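# Move the yellow open bin from shelf to table

## Task

Lift the yellow open bin down from the shelf and leave it standing upright on an empty patch of the table with all its parts still inside. The other bins must stay upright on the shelf with their parts in them. The result only counts if it stays that way without the robot holding anything in place. Anything the robot is touching at the end must not drop by more than roughly a fingernail's thickness once let go. Nothing may be pushed or knocked off the table.

## Robot and tools

Robot: two 7-joint Kinova Gen3 arms, named left_arm and right_arm, each ending in a two-finger parallel gripper with a 50 mm maximum opening. The names do not refer to sides of any image. Base positions in the scene frame: left_arm at (+0.057, +0.336, 0) m, right_arm at (-0.015, -0.370, 0) m, each turned slightly about z.

Scene frame: origin on the table top midway between the arms, +x pointing out over the table, +z up, left_arm on the +y side. Result lines give each gripper's end_effector_position (metres) and end_effector_quat_wxyz in this frame. At long reach the printed position can be somewhat off.

Gripper frame: fingers point along the gripper's +z, and they open and close along its x axis. The reported position is the point between the pads; fingertips extend 17.5 mm past it. A pure rotation command pivots about that point.

Row layout (used by execute_actions and move): 18 numbers, each from -1 to 1, always for both arms. First left_arm: dx, dy, dz, rx, ry, rz, then left_gripper position, force_limit, speed; then the same nine for right_arm/right_gripper. Optionally 14 more numbers from 0 to 1 follow: stiffness scales for each joint, left_arm's 7 then right_arm's 7, which persist until changed.
- dx, dy, dz, rx, ry, rz are an offset, not a pose: a displacement from the gripper's measured pose at the start of the action (for the first action in a call, the last pose reported), expressed in the gripper's own axes. Scale: 1.0 equals 0.6 m of translation or 180 degrees; rx, ry, rz form one rotation vector. Every row is relative to that same start pose, not to the row before it.
- position is absolute: +1 fully open (50 mm), about -0.65 pads touching, -1 means close until an object stops the fingers. force_limit per pad: -1 about 20 N, 0 about 102 N, +1 about 185 N (actual grip can be ~17% above). speed of the opening change: -1 20 mm/s, 0 85 mm/s, +1 150 mm/s. These three are commands, so 0 is not 'no change'; to leave a gripper alone, repeat its previous three values.

execute_actions(actions): a list of actions run in order. Each action is a list of up to 15 rows, one row per 1/30 s control step; if fewer than 15 rows, the last one is held for the remaining steps. An empty list just returns state and images. Each control step the commanded pose is clipped to within 70 mm and 16 degrees of the measured pose, so large offsets need several actions; after an action the arm continues only as far as its last clipped pose. If position and orientation cannot both be reached, position wins.

move(target, speed, blocking): target is one row as above; its offsets count from the pose in the latest result that shows one. Each gripper travels a straight line; both paths finish together, lasting 0.5 to 10 s (cut off at 10 s). speed is in m/s, 0.002 to 0.5, default 0.25; rotation up to twice that in rad/s. Paths do not avoid obstacles or the other arm, grippers can lag, stray or overshoot speed, especially near full stretch. Contacts hit harder at higher speed and press harder the further the target lies beyond the contact. With blocking=false the result comes after 0.5 s while motion continues; use wait(0) to check, and stop or wait before sending new rows or moves. The result adds a move: line with the ending (done, off_target, moving, held, fault) and any limits (paced = pose clipped; held = a check blocked steps, after which the arm may jump faster than speed), plus each gripper's distance from its target.

wait(seconds): 0 to 10 s, arms keep their last command. stop(): brakes a running move; fingers keep moving. zoom_image(camera, region): camera is cam_low, cam_left_wrist or cam_right_wrist; region [x0, y0, x1, y1] in pixels, at most 504 by 504. read_manual(section): licence texts only. finished_scene(scene): ends the current scene by its number, irreversibly; make sure the bin rests on its own first.

Reading results: 'Hand target' is where the controller is currently driving each gripper. 'pose unreachable' means a clearance check altered or blocked that arm's command. object_status: 0 moving, 1 stopped while opening, 2 stopped while closing (a grip), 3 reached the commanded opening or pads met (likely nothing held). Grip with -1 and confirm status 2. Changing position by 0.01 or more is needed for new force or speed values to apply; to soften a grip, open first. Opening in mm is about (250 - position_measured) x 0.202.

Cameras: cam_low is fixed near x = 1.76 m, low, looking back toward the robots; each wrist camera rides on its arm. All images are 504x504.

Cautions: never let the arms collide or push on each other. Contact torque at a joint's load limit (49.1 N m for the first four joints, 30.9 N m for the wrist joints, held load included) freezes that arm for 10 s. Holding loads heats motors: a MOTOR HOT warning appears from 60 °C, and at 75 °C the arm goes limp and sinks. Occasional external tugs on held parts or shoves on loose objects can happen. Keep the bin level so its parts stay in, avoid bumping the other bins, avoid slams and dropping, do not knock anything off the table, and release so the bin sits stably on the table before ending.

Each tool is called after "Call:" by a JSON object that holds its "op" and its "data".

## Session

Call:
{"op": "execute_actions", "data": {"actions": []}}

Scene clock: 0.00 s.
left_arm: end_effector_position=(+0.1322, +0.4346, +0.1973) position_measured=3 object_status=3 end_effector_quat_wxyz=(-0.578, +0.611, +0.459, +0.287) | right_arm: end_effector_position=(+0.4566, -0.4713, +0.2566) position_measured=3 object_status=3 end_effector_quat_wxyz=(-0.004, -0.499, +0.867, -0.002)
Joint positions: left_arm=[ 0.688  0.961  0.423  2.448 -0.615  1.414  3.089] | right_arm=[ 0.635  0.441 -0.628  1.454  0.268  1.336  4.087]
Joint velocities: left_arm=[-0.     0.    -0.001 -0.    -0.001 -0.     0.   ] | right_arm=[-0.001  0.001  0.     0.    -0.    -0.002 -0.   ]
Hand target (left_arm): +0.132, +0.435, +0.197; +0.578, -0.611, -0.459, -0.287
Hand target (right_arm): +0.457, -0.471, +0.257; -0.004, -0.499, +0.867, -0.002
Joint stiffness scale: left_arm=[1. 1. 1. 1. 1. 1. 1.] | right_arm=[1. 1. 1. 1. 1. 1. 1.]

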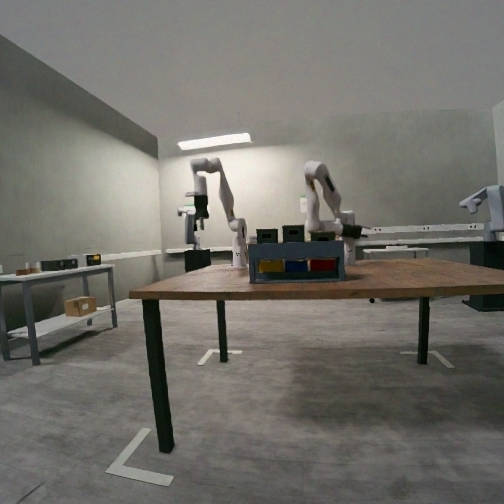

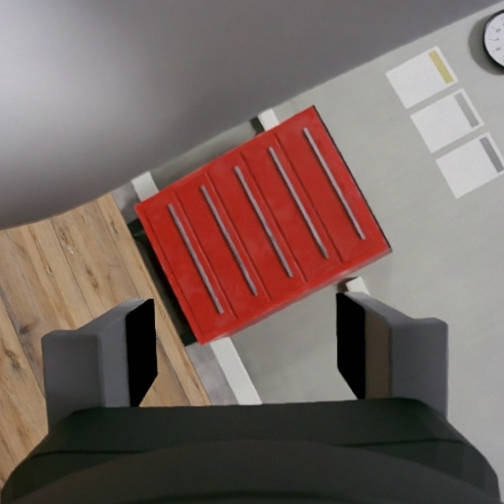

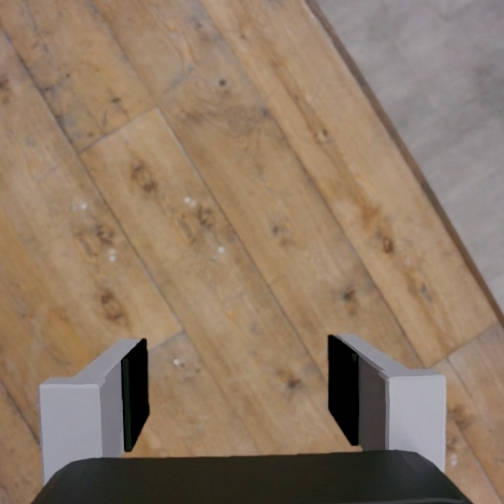

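Call:
{"op": "zoom_image", "data": {"camera": "cam_low", "region": [220, 200, 380, 300]}}

Region (220, 200, 380, 300) of cam_low's 504x504 image, scaled by 3.150, with more detail than that image has; it fills the top 315 rows of this view, and the rest is white.

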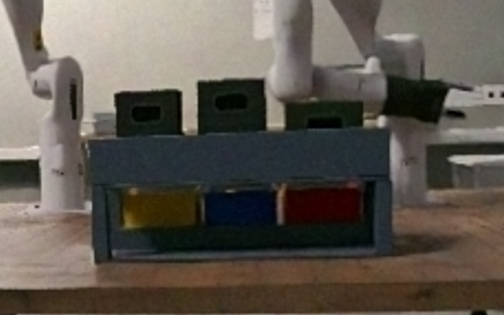

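Call:
{"op": "move", "data": {"target": [0,0,0,0,0,0,1,0,0, -0.322,0.6798,0.2277,0.4875,-0.1306,-0.1306,1,0,0], "speed": 0.35}}

Scene clock: 14.33 s.
left_arm: end_effector_position=(+0.1322, +0.4346, +0.1973) position_measured=3 object_status=3 end_effector_quat_wxyz=(-0.578, +0.611, +0.459, +0.287) | right_arm: end_effector_position=(+0.2026, -0.0973, +0.1156) position_measured=3 object_status=3 end_effector_quat_wxyz=(+0.491, -0.507, +0.505, -0.496)
Joint positions: left_arm=[ 0.688  0.961  0.423  2.448 -0.615  1.414  3.089] | right_arm=[-1.506  1.403 -0.528  2.179  1.237  1.962  1.061]
Joint velocities: left_arm=[-0.    -0.001 -0.    -0.     0.    -0.    -0.   ] | right_arm=[-0.01   0.008  0.005 -0.001 -0.001 -0.     0.   ]
Hand target (left_arm): +0.132, +0.435, +0.197; +0.578, -0.611, -0.459, -0.287
Hand target (right_arm): +0.202, -0.098, +0.119; +0.493, -0.504, +0.502, -0.501
Off the commanded pose (left_arm): 0.000 m, 0 deg.
Off the commanded pose (right_arm): 0.005 m, 1 deg.
Joint stiffness scale: left_arm=[1. 1. 1. 1. 1. 1. 1.] | right_arm=[1. 1. 1. 1. 1. 1. 1.]
move: off_target (right_arm); limits=paced
camera_calibration (this result's frames):
cam_left_wrist: T_world_to_cam=[[0.439469, 0.205808, 0.874363, -0.327241], [0.888084, 0.0465383, -0.45732, -0.0248559], [-0.134811, 0.977485, -0.162323, -0.203495], [0, 0, 0, 1]] pos_world=[0.138453, 0.267419, 0.241729]
cam_right_wrist: T_world_to_cam=[[-0.0287818, -0.999585, 0.00152005, -0.0894072], [-0.0500278, -0.0000782907, -0.998748, 0.154704], [0.998333, -0.0288218, -0.0500047, -0.0388035], [0, 0, 0, 1]] pos_world=[0.043905, -0.0904763, 0.152705]

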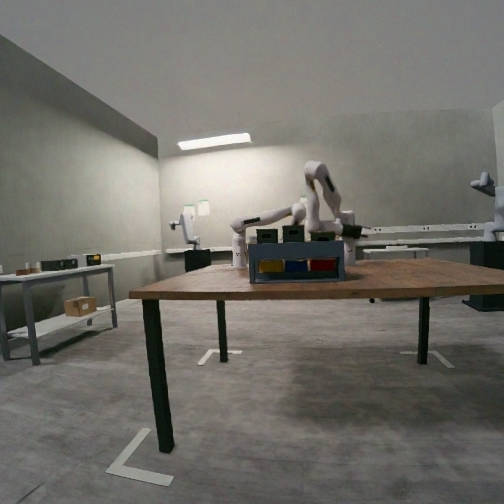

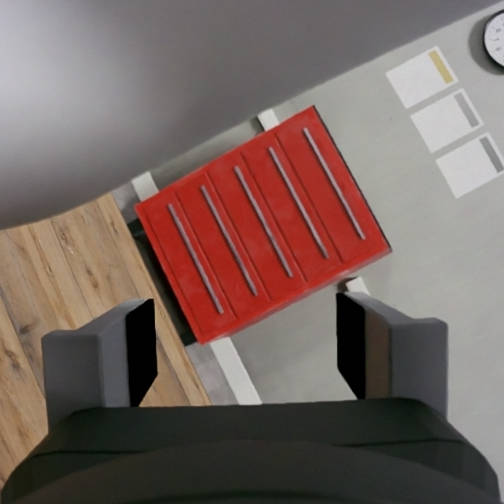

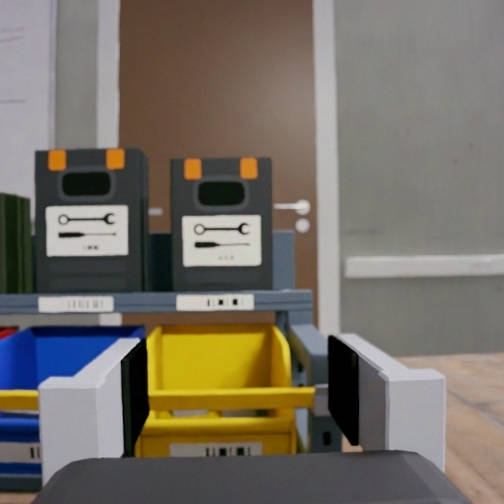

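Call:
{"op": "zoom_image", "data": {"camera": "cam_right_wrist", "region": [100, 280, 360, 470]}}

Region (100, 280, 360, 470) of cam_right_wrist's 504x504 image, scaled by 1.938; it fills the top 368 rows of this view, and the rest is white.

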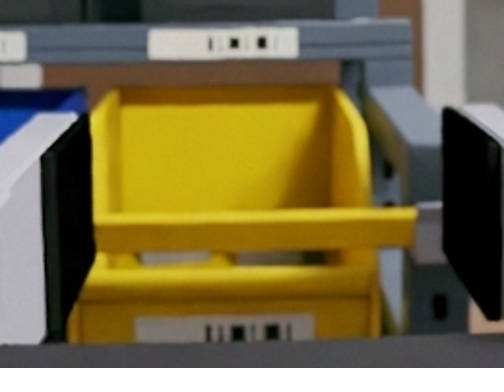

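Call:
{"op": "move", "data": {"target": [0,0,0,0,0,0,1,0,0, 0,0.03,0,-0.0833,0,0,1,0,0], "speed": 0.2}}

Scene clock: 21.03 s.
left_arm: end_effector_position=(+0.1322, +0.4346, +0.1973) position_measured=3 object_status=3 end_effector_quat_wxyz=(-0.578, +0.611, +0.459, +0.287) | right_arm: end_effector_position=(+0.2022, -0.0988, +0.1004) position_measured=3 object_status=3 end_effector_quat_wxyz=(+0.424, -0.563, +0.564, -0.430)
Joint positions: left_arm=[ 0.688  0.961  0.423  2.448 -0.615  1.414  3.089] | right_arm=[-1.4    1.268 -0.689  2.279  1.288  1.867  1.135]
Joint velocities: left_arm=[ 0.001  0.    -0.    -0.     0.     0.    -0.   ] | right_arm=[ 0.017 -0.005 -0.009  0.     0.    -0.001  0.   ]
Hand target (left_arm): +0.132, +0.435, +0.197; +0.578, -0.611, -0.459, -0.287
Hand target (right_arm): +0.202, -0.097, +0.098; -0.422, +0.567, -0.565, +0.426
Off the commanded pose (left_arm): 0.000 m, 0 deg.
Off the commanded pose (right_arm): 0.003 m, 1 deg.
Joint stiffness scale: left_arm=[1. 1. 1. 1. 1. 1. 1.] | right_arm=[1. 1. 1. 1. 1. 1. 1.]
move: done
camera_calibration (this result's frames):
cam_left_wrist: T_world_to_cam=[[0.439469, 0.205808, 0.874363, -0.327241], [0.888084, 0.0465386, -0.45732, -0.024856], [-0.134812, 0.977485, -0.162323, -0.203495], [0, 0, 0, 1]] pos_world=[0.138453, 0.267419, 0.241729]
cam_right_wrist: T_world_to_cam=[[-0.0324685, -0.999446, 0.00734114, -0.0906408], [-0.293731, 0.00252111, -0.955885, 0.184761], [0.955337, -0.0331924, -0.29365, -0.00649499], [0, 0, 0, 1]] pos_world=[0.0575318, -0.091272, 0.175368]

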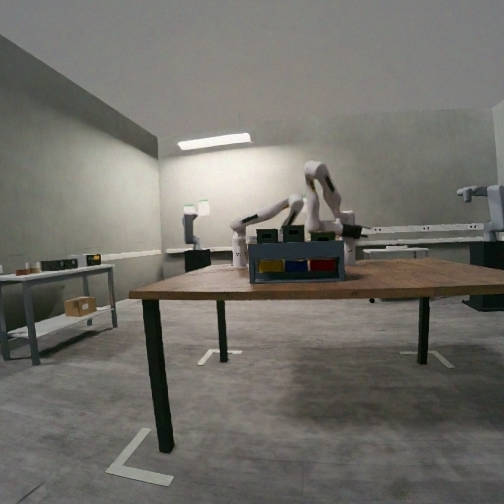

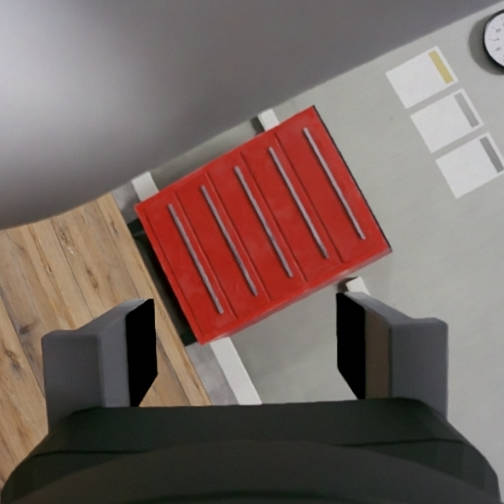

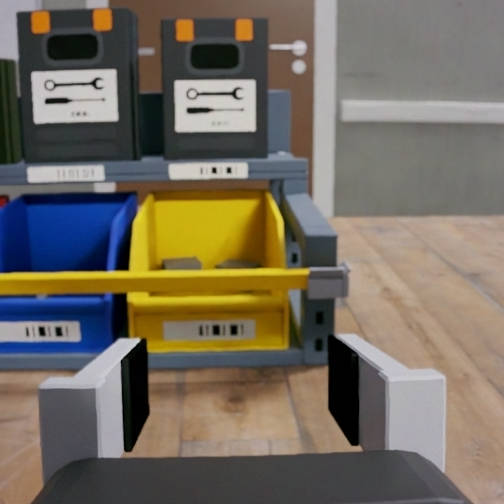

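Call:
{"op": "zoom_image", "data": {"camera": "cam_right_wrist", "region": [100, 150, 360, 380]}}

Region (100, 150, 360, 380) of cam_right_wrist's 504x504 image, scaled by 1.938; it fills the top 446 rows of this view, and the rest is white.

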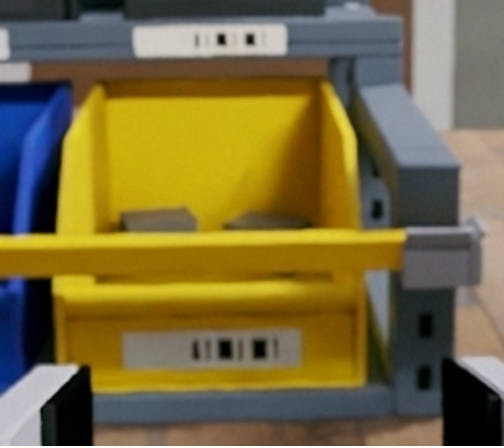

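Call:
{"op": "zoom_image", "data": {"camera": "cam_right_wrist", "region": [270, 180, 370, 370]}}

Region (270, 180, 370, 370) of cam_right_wrist's 504x504 image, scaled by 2.653; it fills the left 265 columns of this view, and the rest is white.

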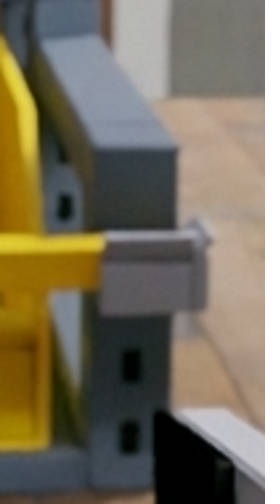

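Call:
{"op": "move", "data": {"target": [0,0,0,0,0,0,1,0,0, -0.367,0,0,0,0,0,1,0,0], "speed": 0.35}}

Scene clock: 33.67 s.
left_arm: end_effector_position=(+0.1322, +0.4346, +0.1973) position_measured=3 object_status=3 end_effector_quat_wxyz=(-0.578, +0.611, +0.459, +0.287) | right_arm: end_effector_position=(+0.2047, +0.1186, +0.1018) position_measured=3 object_status=3 end_effector_quat_wxyz=(+0.424, -0.560, +0.566, -0.432)
Joint positions: left_arm=[ 0.688  0.961  0.423  2.448 -0.615  1.414  3.089] | right_arm=[-1.376  1.247 -0.61   1.584  1.565  1.895  1.897]
Joint velocities: left_arm=[-0.     0.    -0.    -0.    -0.001 -0.     0.   ] | right_arm=[-0.     0.007 -0.    -0.003  0.001 -0.001  0.001]
Hand target (left_arm): +0.132, +0.435, +0.197; +0.578, -0.611, -0.459, -0.287
Hand target (right_arm): +0.204, +0.122, +0.100; -0.426, +0.563, -0.563, +0.430
Off the commanded pose (left_arm): 0.000 m, 0 deg.
Off the commanded pose (right_arm): 0.004 m, 0 deg.
Joint stiffness scale: left_arm=[1. 1. 1. 1. 1. 1. 1.] | right_arm=[1. 1. 1. 1. 1. 1. 1.]
move: off_target (right_arm)
camera_calibration (this result's frames):
cam_left_wrist: T_world_to_cam=[[0.439469, 0.205808, 0.874363, -0.327241], [0.888084, 0.0465384, -0.45732, -0.0248559], [-0.134812, 0.977485, -0.162323, -0.203495], [0, 0, 0, 1]] pos_world=[0.138453, 0.267419, 0.241729]
cam_right_wrist: T_world_to_cam=[[-0.0405654, -0.999161, 0.00560423, 0.128456], [-0.291407, 0.00646559, -0.956577, 0.185411], [0.955739, -0.0404371, -0.291425, -0.000675769], [0, 0, 0, 1]] pos_world=[0.0598868, 0.127122, 0.176443]

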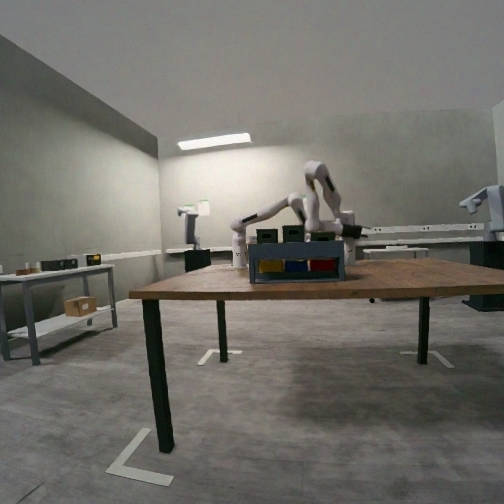

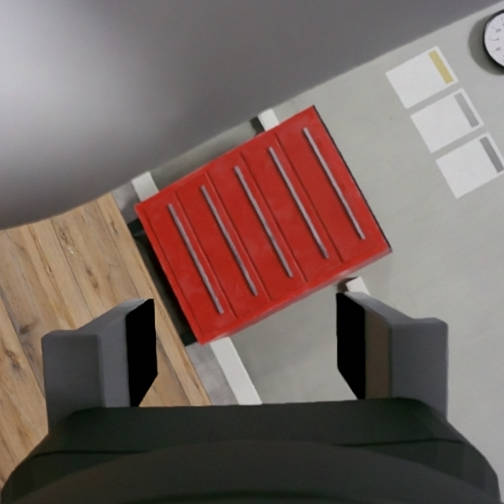

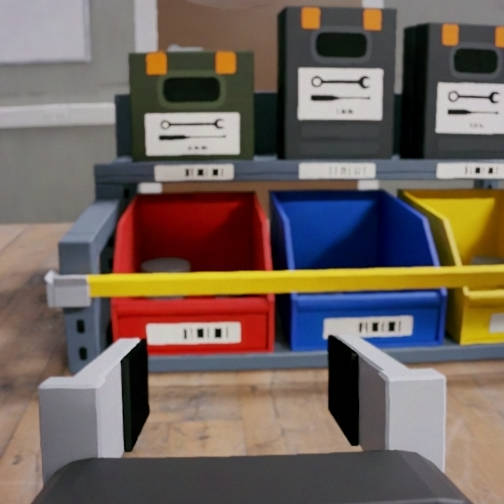

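Call:
{"op": "zoom_image", "data": {"camera": "cam_right_wrist", "region": [30, 180, 170, 380]}}

Region (30, 180, 170, 380) of cam_right_wrist's 504x504 image, scaled by 2.520; it fills the left 353 columns of this view, and the rest is white.

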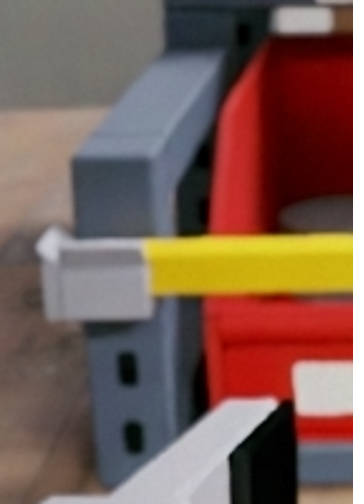

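Call:
{"op": "move", "data": {"target": [0,0,0,0,0,0,1,0,0, 0.1362,0.0145,0.2228,0.0363,0.0293,-0.4990,1,0,0], "speed": 0.4}}

Scene clock: 43.40 s.
left_arm: end_effector_position=(+0.1322, +0.4346, +0.1973) position_measured=3 object_status=3 end_effector_quat_wxyz=(-0.578, +0.611, +0.459, +0.287) | right_arm: end_effector_position=(+0.3281, +0.0334, +0.0609) position_measured=3 object_status=3 end_effector_quat_wxyz=(+0.001, +0.753, -0.005, +0.658)
Joint positions: left_arm=[ 0.688  0.961  0.423  2.448 -0.615  1.414  3.089] | right_arm=[-1.201  1.292 -0.402  1.944  1.713  1.827  3.124]
Joint velocities: left_arm=[-0. -0.  0. -0. -0.  0.  0.] | right_arm=[0.009 0.002 0.001 0.001 0.003 0.    0.003]
Hand target (left_arm): +0.132, +0.435, +0.197; +0.578, -0.611, -0.459, -0.287
Hand target (right_arm): +0.329, +0.034, +0.058; +0.001, +0.755, -0.000, +0.655
Off the commanded pose (left_arm): 0.000 m, 0 deg.
Off the commanded pose (right_arm): 0.004 m, 1 deg.
Joint stiffness scale: left_arm=[1. 1. 1. 1. 1. 1. 1.] | right_arm=[1. 1. 1. 1. 1. 1. 1.]
move: off_target (right_arm)
camera_calibration (this result's frames):
cam_left_wrist: T_world_to_cam=[[0.439469, 0.205808, 0.874363, -0.327241], [0.888084, 0.0465385, -0.457319, -0.0248561], [-0.134812, 0.977485, -0.162323, -0.203495], [0, 0, 0, 1]] pos_world=[0.138453, 0.267419, 0.241728]
cam_right_wrist: T_world_to_cam=[[0.109303, -0.0122991, 0.993932, -0.0937805], [-0.0345179, -0.999367, -0.00857044, 0.0743173], [0.993409, -0.0333717, -0.109659, -0.1577], [0, 0, 0, 1]] pos_world=[0.169477, 0.0678541, 0.0765552]

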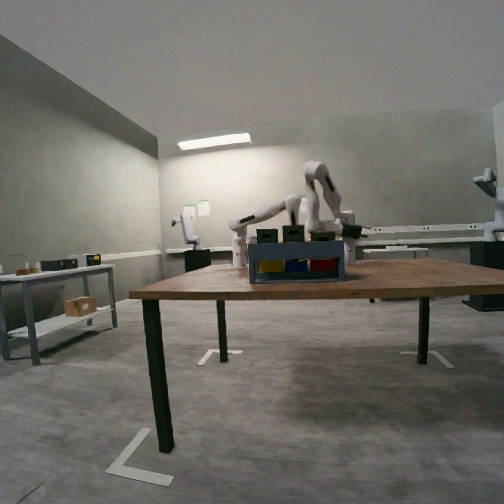

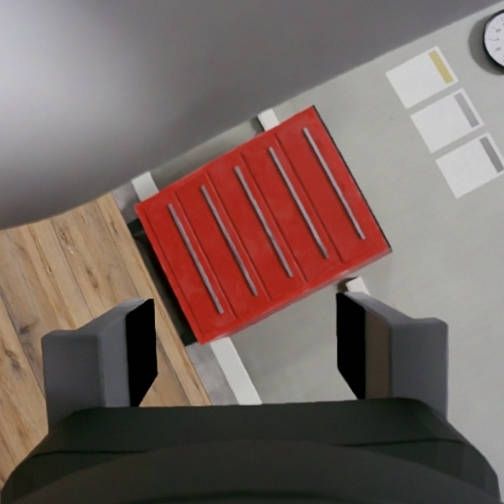

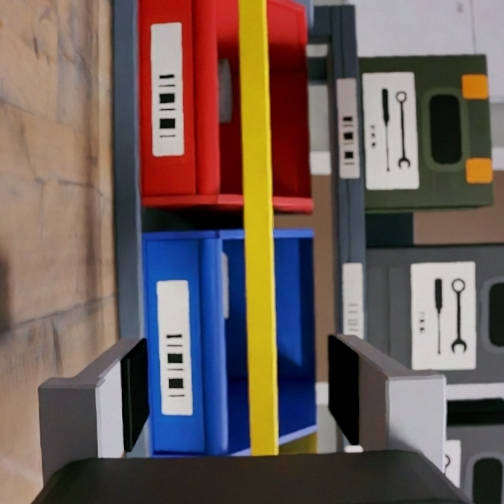

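Call:
{"op": "zoom_image", "data": {"camera": "cam_right_wrist", "region": [100, 200, 360, 460]}}

Region (100, 200, 360, 460) of cam_right_wrist's 504x504 image, scaled by 1.938.

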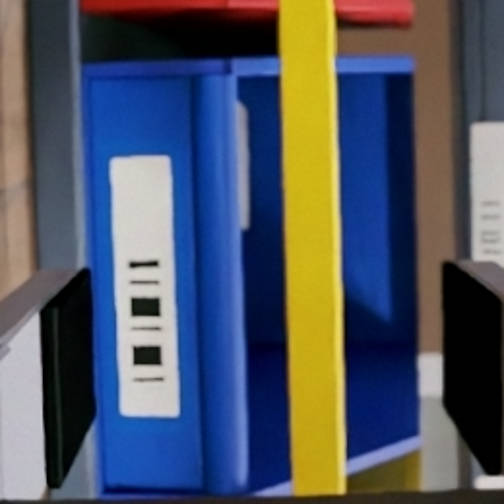

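Call:
{"op": "move", "data": {"target": [0,0,0,0,0,0,1,0,0, 0.0512,-0.0027,0.0418,0,-0.2072,0,1,0,0], "speed": 0.35}}

Scene clock: 62.67 s.
left_arm: end_effector_position=(+0.1321, +0.4347, +0.1975) position_measured=3 object_status=3 end_effector_quat_wxyz=(-0.578, +0.610, +0.459, +0.287) | right_arm: end_effector_position=(+0.3586, +0.0341, +0.0899) position_measured=3 object_status=3 end_effector_quat_wxyz=(-0.002, +0.921, -0.003, +0.389)
Joint positions: left_arm=[ 0.688  0.961  0.423  2.448 -0.615  1.414  3.089] | right_arm=[-0.744  0.798 -0.661  1.996  1.582  1.198  3.738]
Joint velocities: left_arm=[-0.001  0.    -0.     0.001  0.001  0.     0.   ] | right_arm=[ 0.012 -0.    -0.01  -0.001 -0.     0.001  0.001]
Hand target (left_arm): +0.132, +0.435, +0.197; +0.578, -0.611, -0.459, -0.287
Hand target (right_arm): +0.356, +0.035, +0.089; -0.003, +0.923, -0.004, +0.384
Off the commanded pose (left_arm): 0.000 m, 0 deg.
Off the commanded pose (right_arm): 0.002 m, 1 deg.
Joint stiffness scale: left_arm=[1. 1. 1. 1. 1. 1. 1.] | right_arm=[1. 1. 1. 1. 1. 1. 1.]
move: done
camera_calibration (this result's frames):
cam_left_wrist: T_world_to_cam=[[0.439572, 0.20561, 0.874358, -0.32727], [0.888008, 0.0468005, -0.45744, -0.0248367], [-0.134974, 0.977514, -0.162011, -0.203652], [0, 0, 0, 1]] pos_world=[0.138426, 0.267525, 0.241796]
cam_right_wrist: T_world_to_cam=[[0.678924, -0.0123066, 0.734106, -0.306763], [-0.0259963, -0.999635, 0.00728421, 0.0718148], [0.733749, -0.0240295, -0.678996, -0.0408246], [0, 0, 0, 1]] pos_world=[0.240091, 0.0670324, 0.196954]

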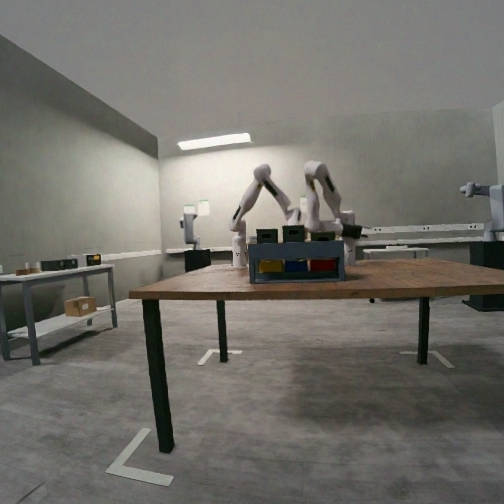

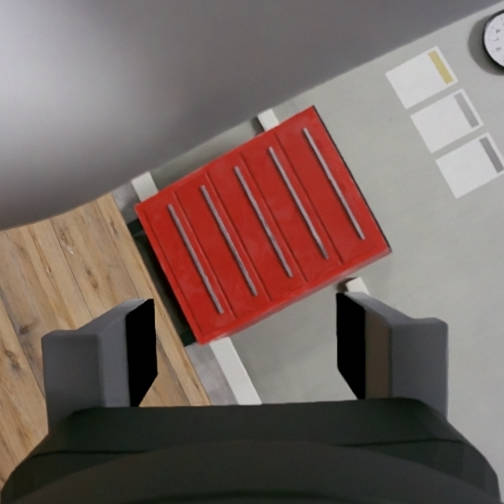

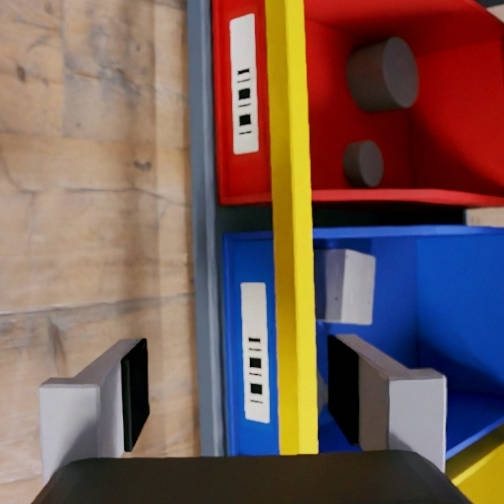

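Call:
{"op": "move", "data": {"target": [0,0,0,0,0,0,1,0,0, 0.03,0,0.05,0,0,0,1,0,0], "speed": 0.1}}

Scene clock: 65.53 s.
left_arm: end_effector_position=(+0.1321, +0.4347, +0.1975) position_measured=3 object_status=3 end_effector_quat_wxyz=(-0.578, +0.610, +0.459, +0.287) | right_arm: end_effector_position=(+0.3913, +0.0312, +0.0830) position_measured=3 object_status=3 end_effector_quat_wxyz=(+0.000, +0.921, -0.007, +0.389)
Joint positions: left_arm=[ 0.688  0.961  0.423  2.448 -0.615  1.414  3.089] | right_arm=[-0.688  0.823 -0.64   1.959  1.627  1.166  3.778]
Joint velocities: left_arm=[-0.    -0.     0.     0.     0.003  0.001  0.   ] | right_arm=[ 0.005  0.003 -0.001 -0.     0.001 -0.    -0.   ]
Hand target (left_arm): +0.132, +0.435, +0.197; +0.578, -0.610, -0.459, -0.287
Hand target (right_arm): +0.393, +0.034, +0.082; -0.002, +0.921, -0.003, +0.389
Off the commanded pose (left_arm): 0.000 m, 0 deg.
Off the commanded pose (right_arm): 0.003 m, 1 deg.
Joint stiffness scale: left_arm=[1. 1. 1. 1. 1. 1. 1.] | right_arm=[1. 1. 1. 1. 1. 1. 1.]
move: done
camera_calibration (this result's frames):
cam_left_wrist: T_world_to_cam=[[0.439572, 0.20561, 0.874358, -0.32727], [0.888008, 0.0468005, -0.45744, -0.0248367], [-0.134974, 0.977514, -0.162011, -0.203651], [0, 0, 0, 1]] pos_world=[0.138426, 0.267525, 0.241796]
cam_right_wrist: T_world_to_cam=[[0.677914, -0.0184207, 0.734911, -0.323438], [-0.0357429, -0.99933, 0.00792242, 0.073661], [0.734272, -0.0316386, -0.678118, -0.0696252], [0, 0, 0, 1]] pos_world=[0.27302, 0.0654508, 0.1899]

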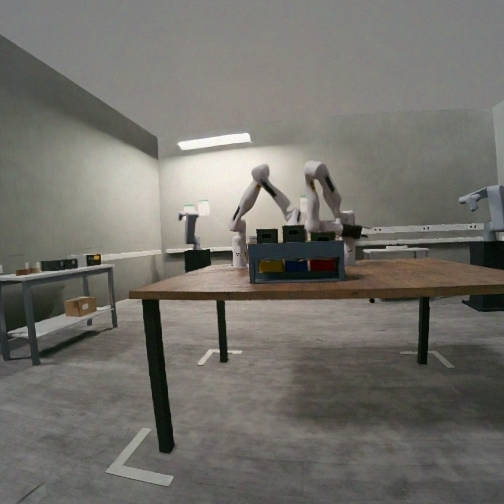

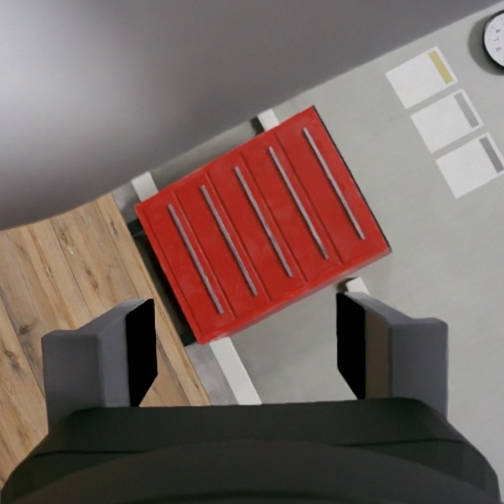

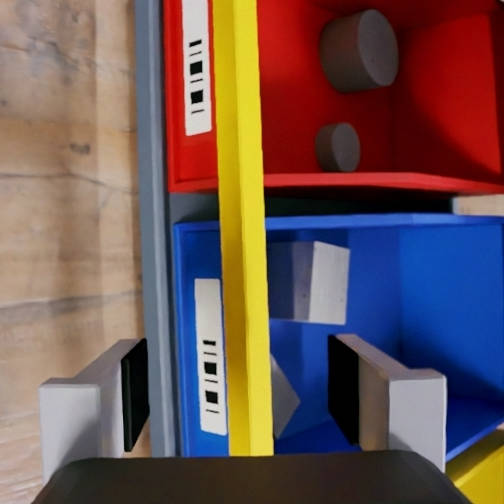

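Call:
{"op": "move", "data": {"target": [0,0,0,0,0,0,1,0,0, 0,0,0.035,0,0,0,1,0,0], "speed": 0.05}}

Scene clock: 67.40 s.
left_arm: end_effector_position=(+0.1321, +0.4347, +0.1975) position_measured=3 object_status=3 end_effector_quat_wxyz=(-0.578, +0.610, +0.459, +0.287) | right_arm: end_effector_position=(+0.4049, +0.0287, +0.0692) position_measured=3 object_status=3 end_effector_quat_wxyz=(+0.004, +0.921, -0.007, +0.390)
Joint positions: left_arm=[ 0.688  0.961  0.423  2.448 -0.615  1.414  3.089] | right_arm=[-0.667  0.86  -0.63   1.943  1.665  1.162  3.778]
Joint velocities: left_arm=[-0.001 -0.    -0.     0.    -0.003  0.    -0.   ] | right_arm=[ 0.004  0.005  0.    -0.     0.001 -0.002  0.001]
Hand target (left_arm): +0.132, +0.435, +0.197; +0.578, -0.610, -0.459, -0.287
Hand target (right_arm): +0.406, +0.031, +0.068; +0.000, +0.921, -0.007, +0.389
Off the commanded pose (left_arm): 0.000 m, 0 deg.
Off the commanded pose (right_arm): 0.003 m, 0 deg.
Joint stiffness scale: left_arm=[1. 1. 1. 1. 1. 1. 1.] | right_arm=[1. 1. 1. 1. 1. 1. 1.]
move: done
camera_calibration (this result's frames):
cam_left_wrist: T_world_to_cam=[[0.439571, 0.20561, 0.874358, -0.32727], [0.888008, 0.0468007, -0.45744, -0.0248368], [-0.134975, 0.977514, -0.162011, -0.203651], [0, 0, 0, 1]] pos_world=[0.138426, 0.267525, 0.241796]
cam_right_wrist: T_world_to_cam=[[0.677627, -0.0146352, 0.73526, -0.322547], [-0.0383373, -0.999145, 0.0154445, 0.0722162], [0.734406, -0.0386535, -0.677609, -0.0888856], [0, 0, 0, 1]] pos_world=[0.286613, 0.0639982, 0.175811]

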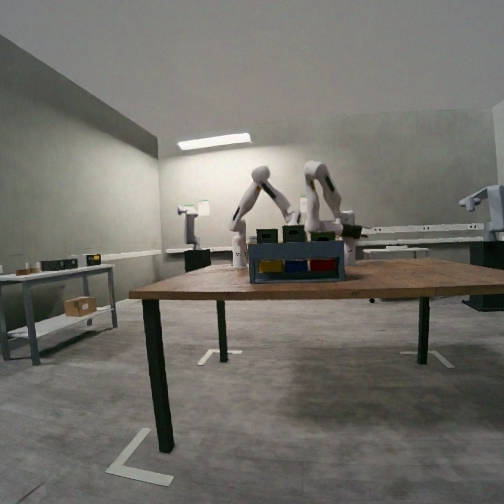

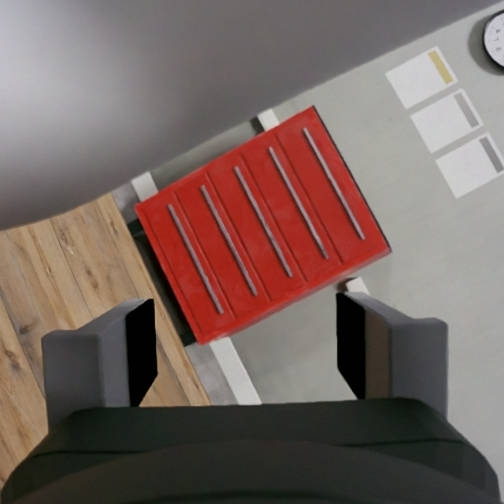

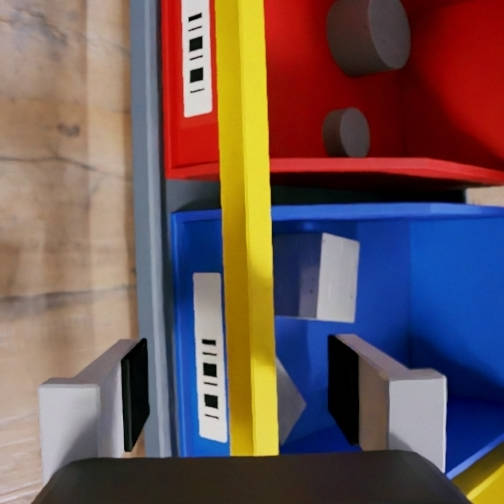

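Call:
{"op": "move", "data": {"target": [0,0,0,0,0,0,1,0,0, 0,0,0.025,0,0,0,1,0,0], "speed": 0.04}}

Call:
{"op": "execute_actions", "data": {"actions": [[[0,0,0,0,0,0,1,0,0, 0,0,0,0,0,0,-1,0,0.5]],[[0,0,0,0,0,0,1,0,0, 0,0,0,0,0,0,-1,0,0.5]]]}}

Scene clock: 69.33 s.
left_arm: end_effector_position=(+0.1321, +0.4347, +0.1975) position_measured=3 object_status=3 end_effector_quat_wxyz=(-0.578, +0.610, +0.459, +0.287) | right_arm: end_effector_position=(+0.4140, +0.0263, +0.0596) position_measured=3 object_status=3 end_effector_quat_wxyz=(+0.007, +0.921, -0.008, +0.390)
Joint positions: left_arm=[ 0.688  0.961  0.423  2.448 -0.615  1.414  3.089] | right_arm=[-0.652  0.887 -0.625  1.931  1.688  1.162  3.778]
Joint velocities: left_arm=[-0.     0.    -0.     0.001  0.001 -0.    -0.   ] | right_arm=[ 0.005  0.004 -0.001 -0.001  0.002 -0.001 -0.001]
Hand target (left_arm): +0.132, +0.435, +0.197; +0.578, -0.610, -0.459, -0.287
Hand target (right_arm): +0.416, +0.028, +0.059; +0.004, +0.921, -0.007, +0.390
Off the commanded pose (left_arm): 0.000 m, 0 deg.
Off the commanded pose (right_arm): 0.003 m, 0 deg.
Joint stiffness scale: left_arm=[1. 1. 1. 1. 1. 1. 1.] | right_arm=[1. 1. 1. 1. 1. 1. 1.]
move: done
camera_calibration (this result's frames):
cam_left_wrist: T_world_to_cam=[[0.439572, 0.20561, 0.874358, -0.32727], [0.888008, 0.0468006, -0.45744, -0.0248368], [-0.134975, 0.977514, -0.162011, -0.203651], [0, 0, 0, 1]] pos_world=[0.138426, 0.267525, 0.241796]
cam_right_wrist: T_world_to_cam=[[0.677477, -0.013851, 0.735413, -0.321718], [-0.0427284, -0.998875, 0.0205492, 0.0718299], [0.734301, -0.0453446, -0.677307, -0.101952], [0, 0, 0, 1]] pos_world=[0.295889, 0.06267, 0.166067]

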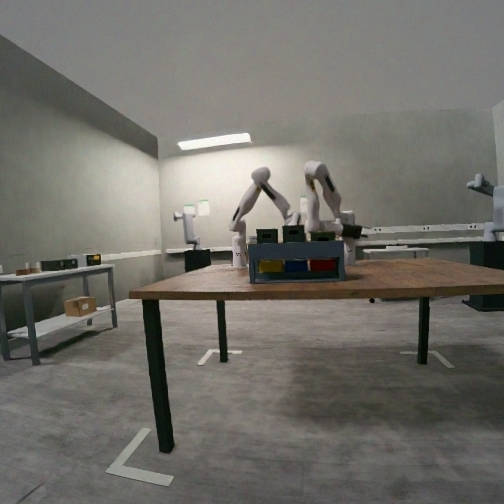

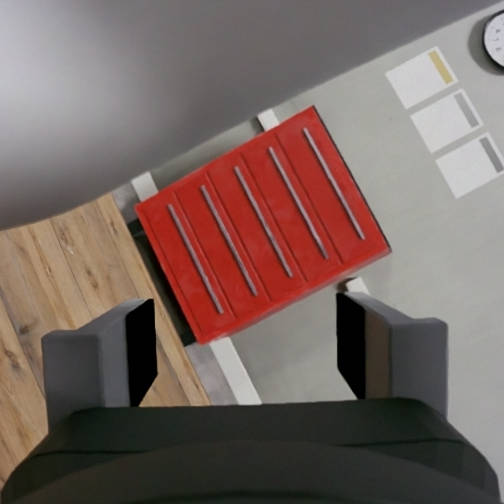

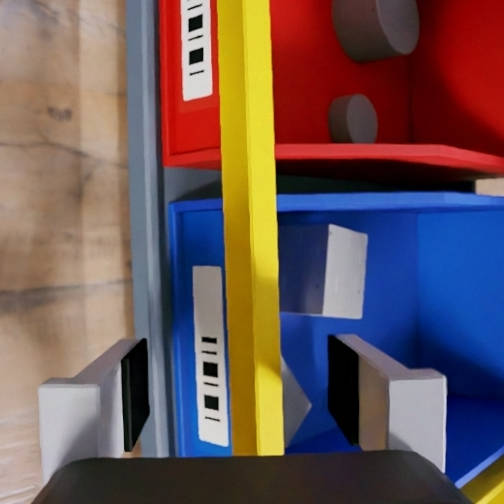

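Scene clock: 70.33 s.
left_arm: end_effector_position=(+0.1321, +0.4347, +0.1975) position_measured=3 object_status=3 end_effector_quat_wxyz=(-0.578, +0.610, +0.459, +0.287) | right_arm: end_effector_position=(+0.4156, +0.0265, +0.0619) position_measured=192 object_status=2 end_effector_quat_wxyz=(+0.007, +0.920, -0.009, +0.392)
Joint positions: left_arm=[ 0.688  0.961  0.423  2.448 -0.615  1.414  3.089] | right_arm=[-0.651  0.884 -0.625  1.929  1.688  1.164  3.778]
Joint velocities: left_arm=[ 0.    -0.001 -0.    -0.001 -0.     0.     0.   ] | right_arm=[-0.     0.001  0.001 -0.     0.    -0.     0.001]
Hand target (left_arm): +0.132, +0.435, +0.197; +0.578, -0.610, -0.459, -0.287
Hand target (right_arm): +0.416, +0.026, +0.062; +0.007, +0.920, -0.009, +0.392
Off the commanded pose (left_arm): 0.000 m, 0 deg.
Off the commanded pose (right_arm): 0.000 m, 0 deg.
Joint stiffness scale: left_arm=[1. 1. 1. 1. 1. 1. 1.] | right_arm=[1. 1. 1. 1. 1. 1. 1.]
camera_calibration (this result's frames):
cam_left_wrist: T_world_to_cam=[[0.439572, 0.20561, 0.874358, -0.32727], [0.888008, 0.0468007, -0.45744, -0.0248367], [-0.134975, 0.977514, -0.162011, -0.203652], [0, 0, 0, 1]] pos_world=[0.138426, 0.267525, 0.241796]
cam_right_wrist: T_world_to_cam=[[0.674266, -0.0171914, 0.738289, -0.323286], [-0.0452643, -0.998811, 0.0180814, 0.0732342], [0.7371, -0.0456098, -0.674243, -0.102944], [0, 0, 0, 1]] pos_world=[0.297175, 0.0628942, 0.167945]

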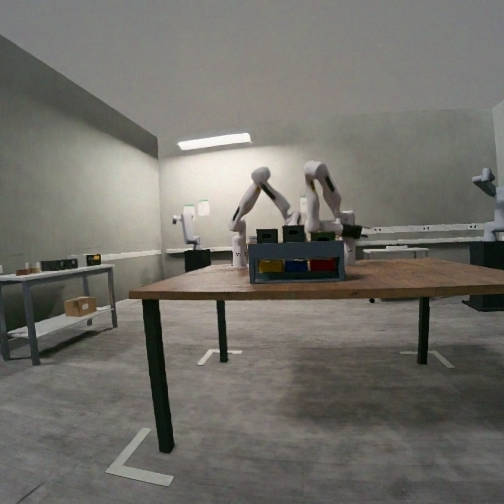

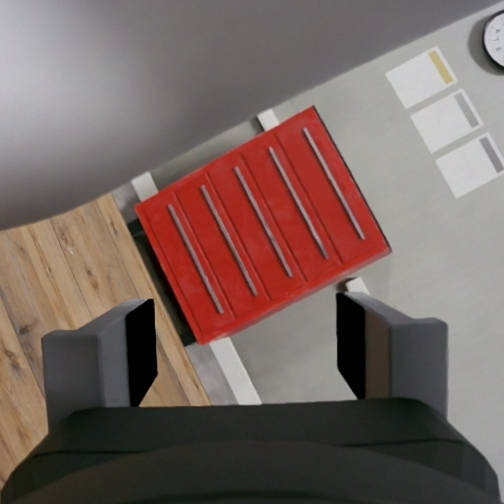

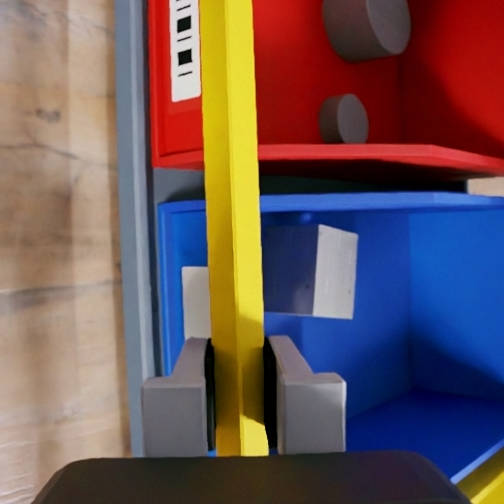

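Call:
{"op": "move", "data": {"target": [0,0,0,0,0,0,1,0,0, 0.0413,0,-0.0413,0,0,0,-1,0,0.5], "speed": 0.06}}

Scene clock: 72.80 s.
left_arm: end_effector_position=(+0.1321, +0.4347, +0.1975) position_measured=3 object_status=3 end_effector_quat_wxyz=(-0.578, +0.610, +0.459, +0.287) | right_arm: end_effector_position=(+0.4165, +0.0263, +0.0970) position_measured=192 object_status=2 end_effector_quat_wxyz=(+0.007, +0.918, -0.008, +0.395)
Joint positions: left_arm=[ 0.688  0.961  0.423  2.448 -0.615  1.414  3.089] | right_arm=[-0.637  0.809 -0.648  1.925  1.625  1.164  3.856]
Joint velocities: left_arm=[ 0.001 -0.     0.     0.     0.     0.001 -0.   ] | right_arm=[ 0.001 -0.003  0.001 -0.     0.     0.     0.001]
Hand target (left_arm): +0.132, +0.435, +0.197; +0.578, -0.610, -0.459, -0.287
Hand target (right_arm): +0.415, +0.027, +0.097; +0.007, +0.920, -0.009, +0.392
Off the commanded pose (left_arm): 0.000 m, 0 deg.
Off the commanded pose (right_arm): 0.002 m, 1 deg.
Joint stiffness scale: left_arm=[1. 1. 1. 1. 1. 1. 1.] | right_arm=[1. 1. 1. 1. 1. 1. 1.]
move: done
camera_calibration (this result's frames):
cam_left_wrist: T_world_to_cam=[[0.439571, 0.20561, 0.874358, -0.32727], [0.888008, 0.0468007, -0.45744, -0.0248368], [-0.134975, 0.977514, -0.162011, -0.203652], [0, 0, 0, 1]] pos_world=[0.138426, 0.267525, 0.241796]
cam_right_wrist: T_world_to_cam=[[0.668111, -0.0142725, 0.743924, -0.347816], [-0.0432026, -0.998873, 0.019636, 0.0714267], [0.742806, -0.0452585, -0.667975, -0.0829691], [0, 0, 0, 1]] pos_world=[0.297095, 0.0626269, 0.201925]

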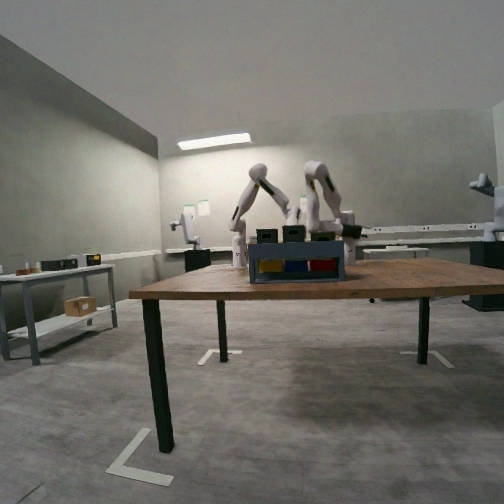

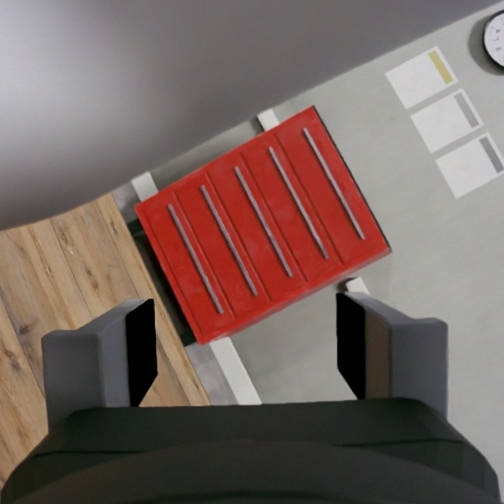

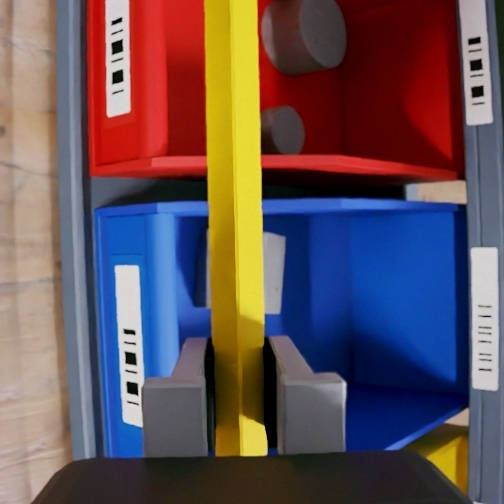

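Call:
{"op": "move", "data": {"target": [0,0,0,0,0,0,1,0,0, -0.398,0.0025,-0.2577,0.0046,-0.2586,-0.0052,-1,0,0.5], "speed": 0.3}}

Scene clock: 78.37 s.
left_arm: end_effector_position=(+0.1321, +0.4347, +0.1975) position_measured=3 object_status=3 end_effector_quat_wxyz=(-0.578, +0.610, +0.459, +0.287) | right_arm: end_effector_position=(+0.1445, +0.0318, +0.0305) position_measured=192 object_status=2 end_effector_quat_wxyz=(-0.001, +1.000, -0.001, +0.007)
Joint positions: left_arm=[ 0.688  0.961  0.423  2.448 -0.615  1.414  3.089] | right_arm=[-0.482  0.862 -1.039  1.956  0.976  0.93   4.155]
Joint velocities: left_arm=[-0. -0.  0.  0.  0. -0.  0.] | right_arm=[ 0.007  0.012 -0.01   0.    -0.     0.001  0.001]
Hand target (left_arm): +0.132, +0.435, +0.197; +0.578, -0.610, -0.459, -0.287
Hand target (right_arm): +0.141, +0.032, +0.030; -0.002, +1.000, -0.000, +0.001
Off the commanded pose (left_arm): 0.000 m, 0 deg.
Off the commanded pose (right_arm): 0.005 m, 1 deg.
Joint stiffness scale: left_arm=[1. 1. 1. 1. 1. 1. 1.] | right_arm=[1. 1. 1. 1. 1. 1. 1.]
move: off_target (right_arm)
camera_calibration (this result's frames):
cam_left_wrist: T_world_to_cam=[[0.439572, 0.20561, 0.874358, -0.32727], [0.888008, 0.0468007, -0.45744, -0.0248367], [-0.134975, 0.977514, -0.162011, -0.203651], [0, 0, 0, 1]] pos_world=[0.138426, 0.267525, 0.241796]
cam_right_wrist: T_world_to_cam=[[0.999179, -0.00845513, 0.0396325, -0.143072], [-0.00934396, -0.999708, 0.0222956, 0.0615226], [0.0394324, -0.0226476, -0.998966, 0.185907], [0, 0, 0, 1]] pos_world=[0.136198, 0.0645053, 0.190013]

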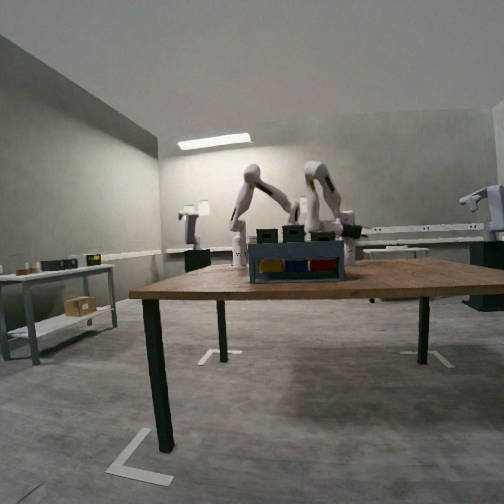

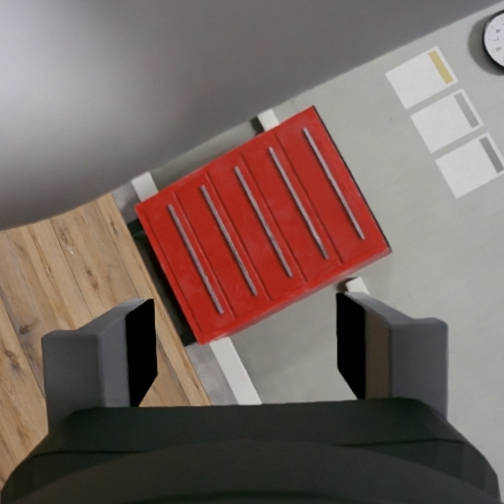

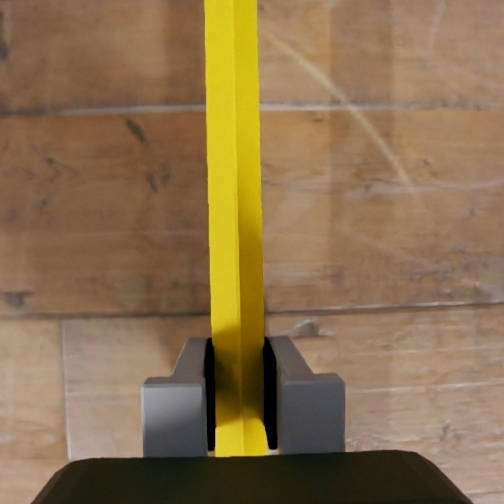

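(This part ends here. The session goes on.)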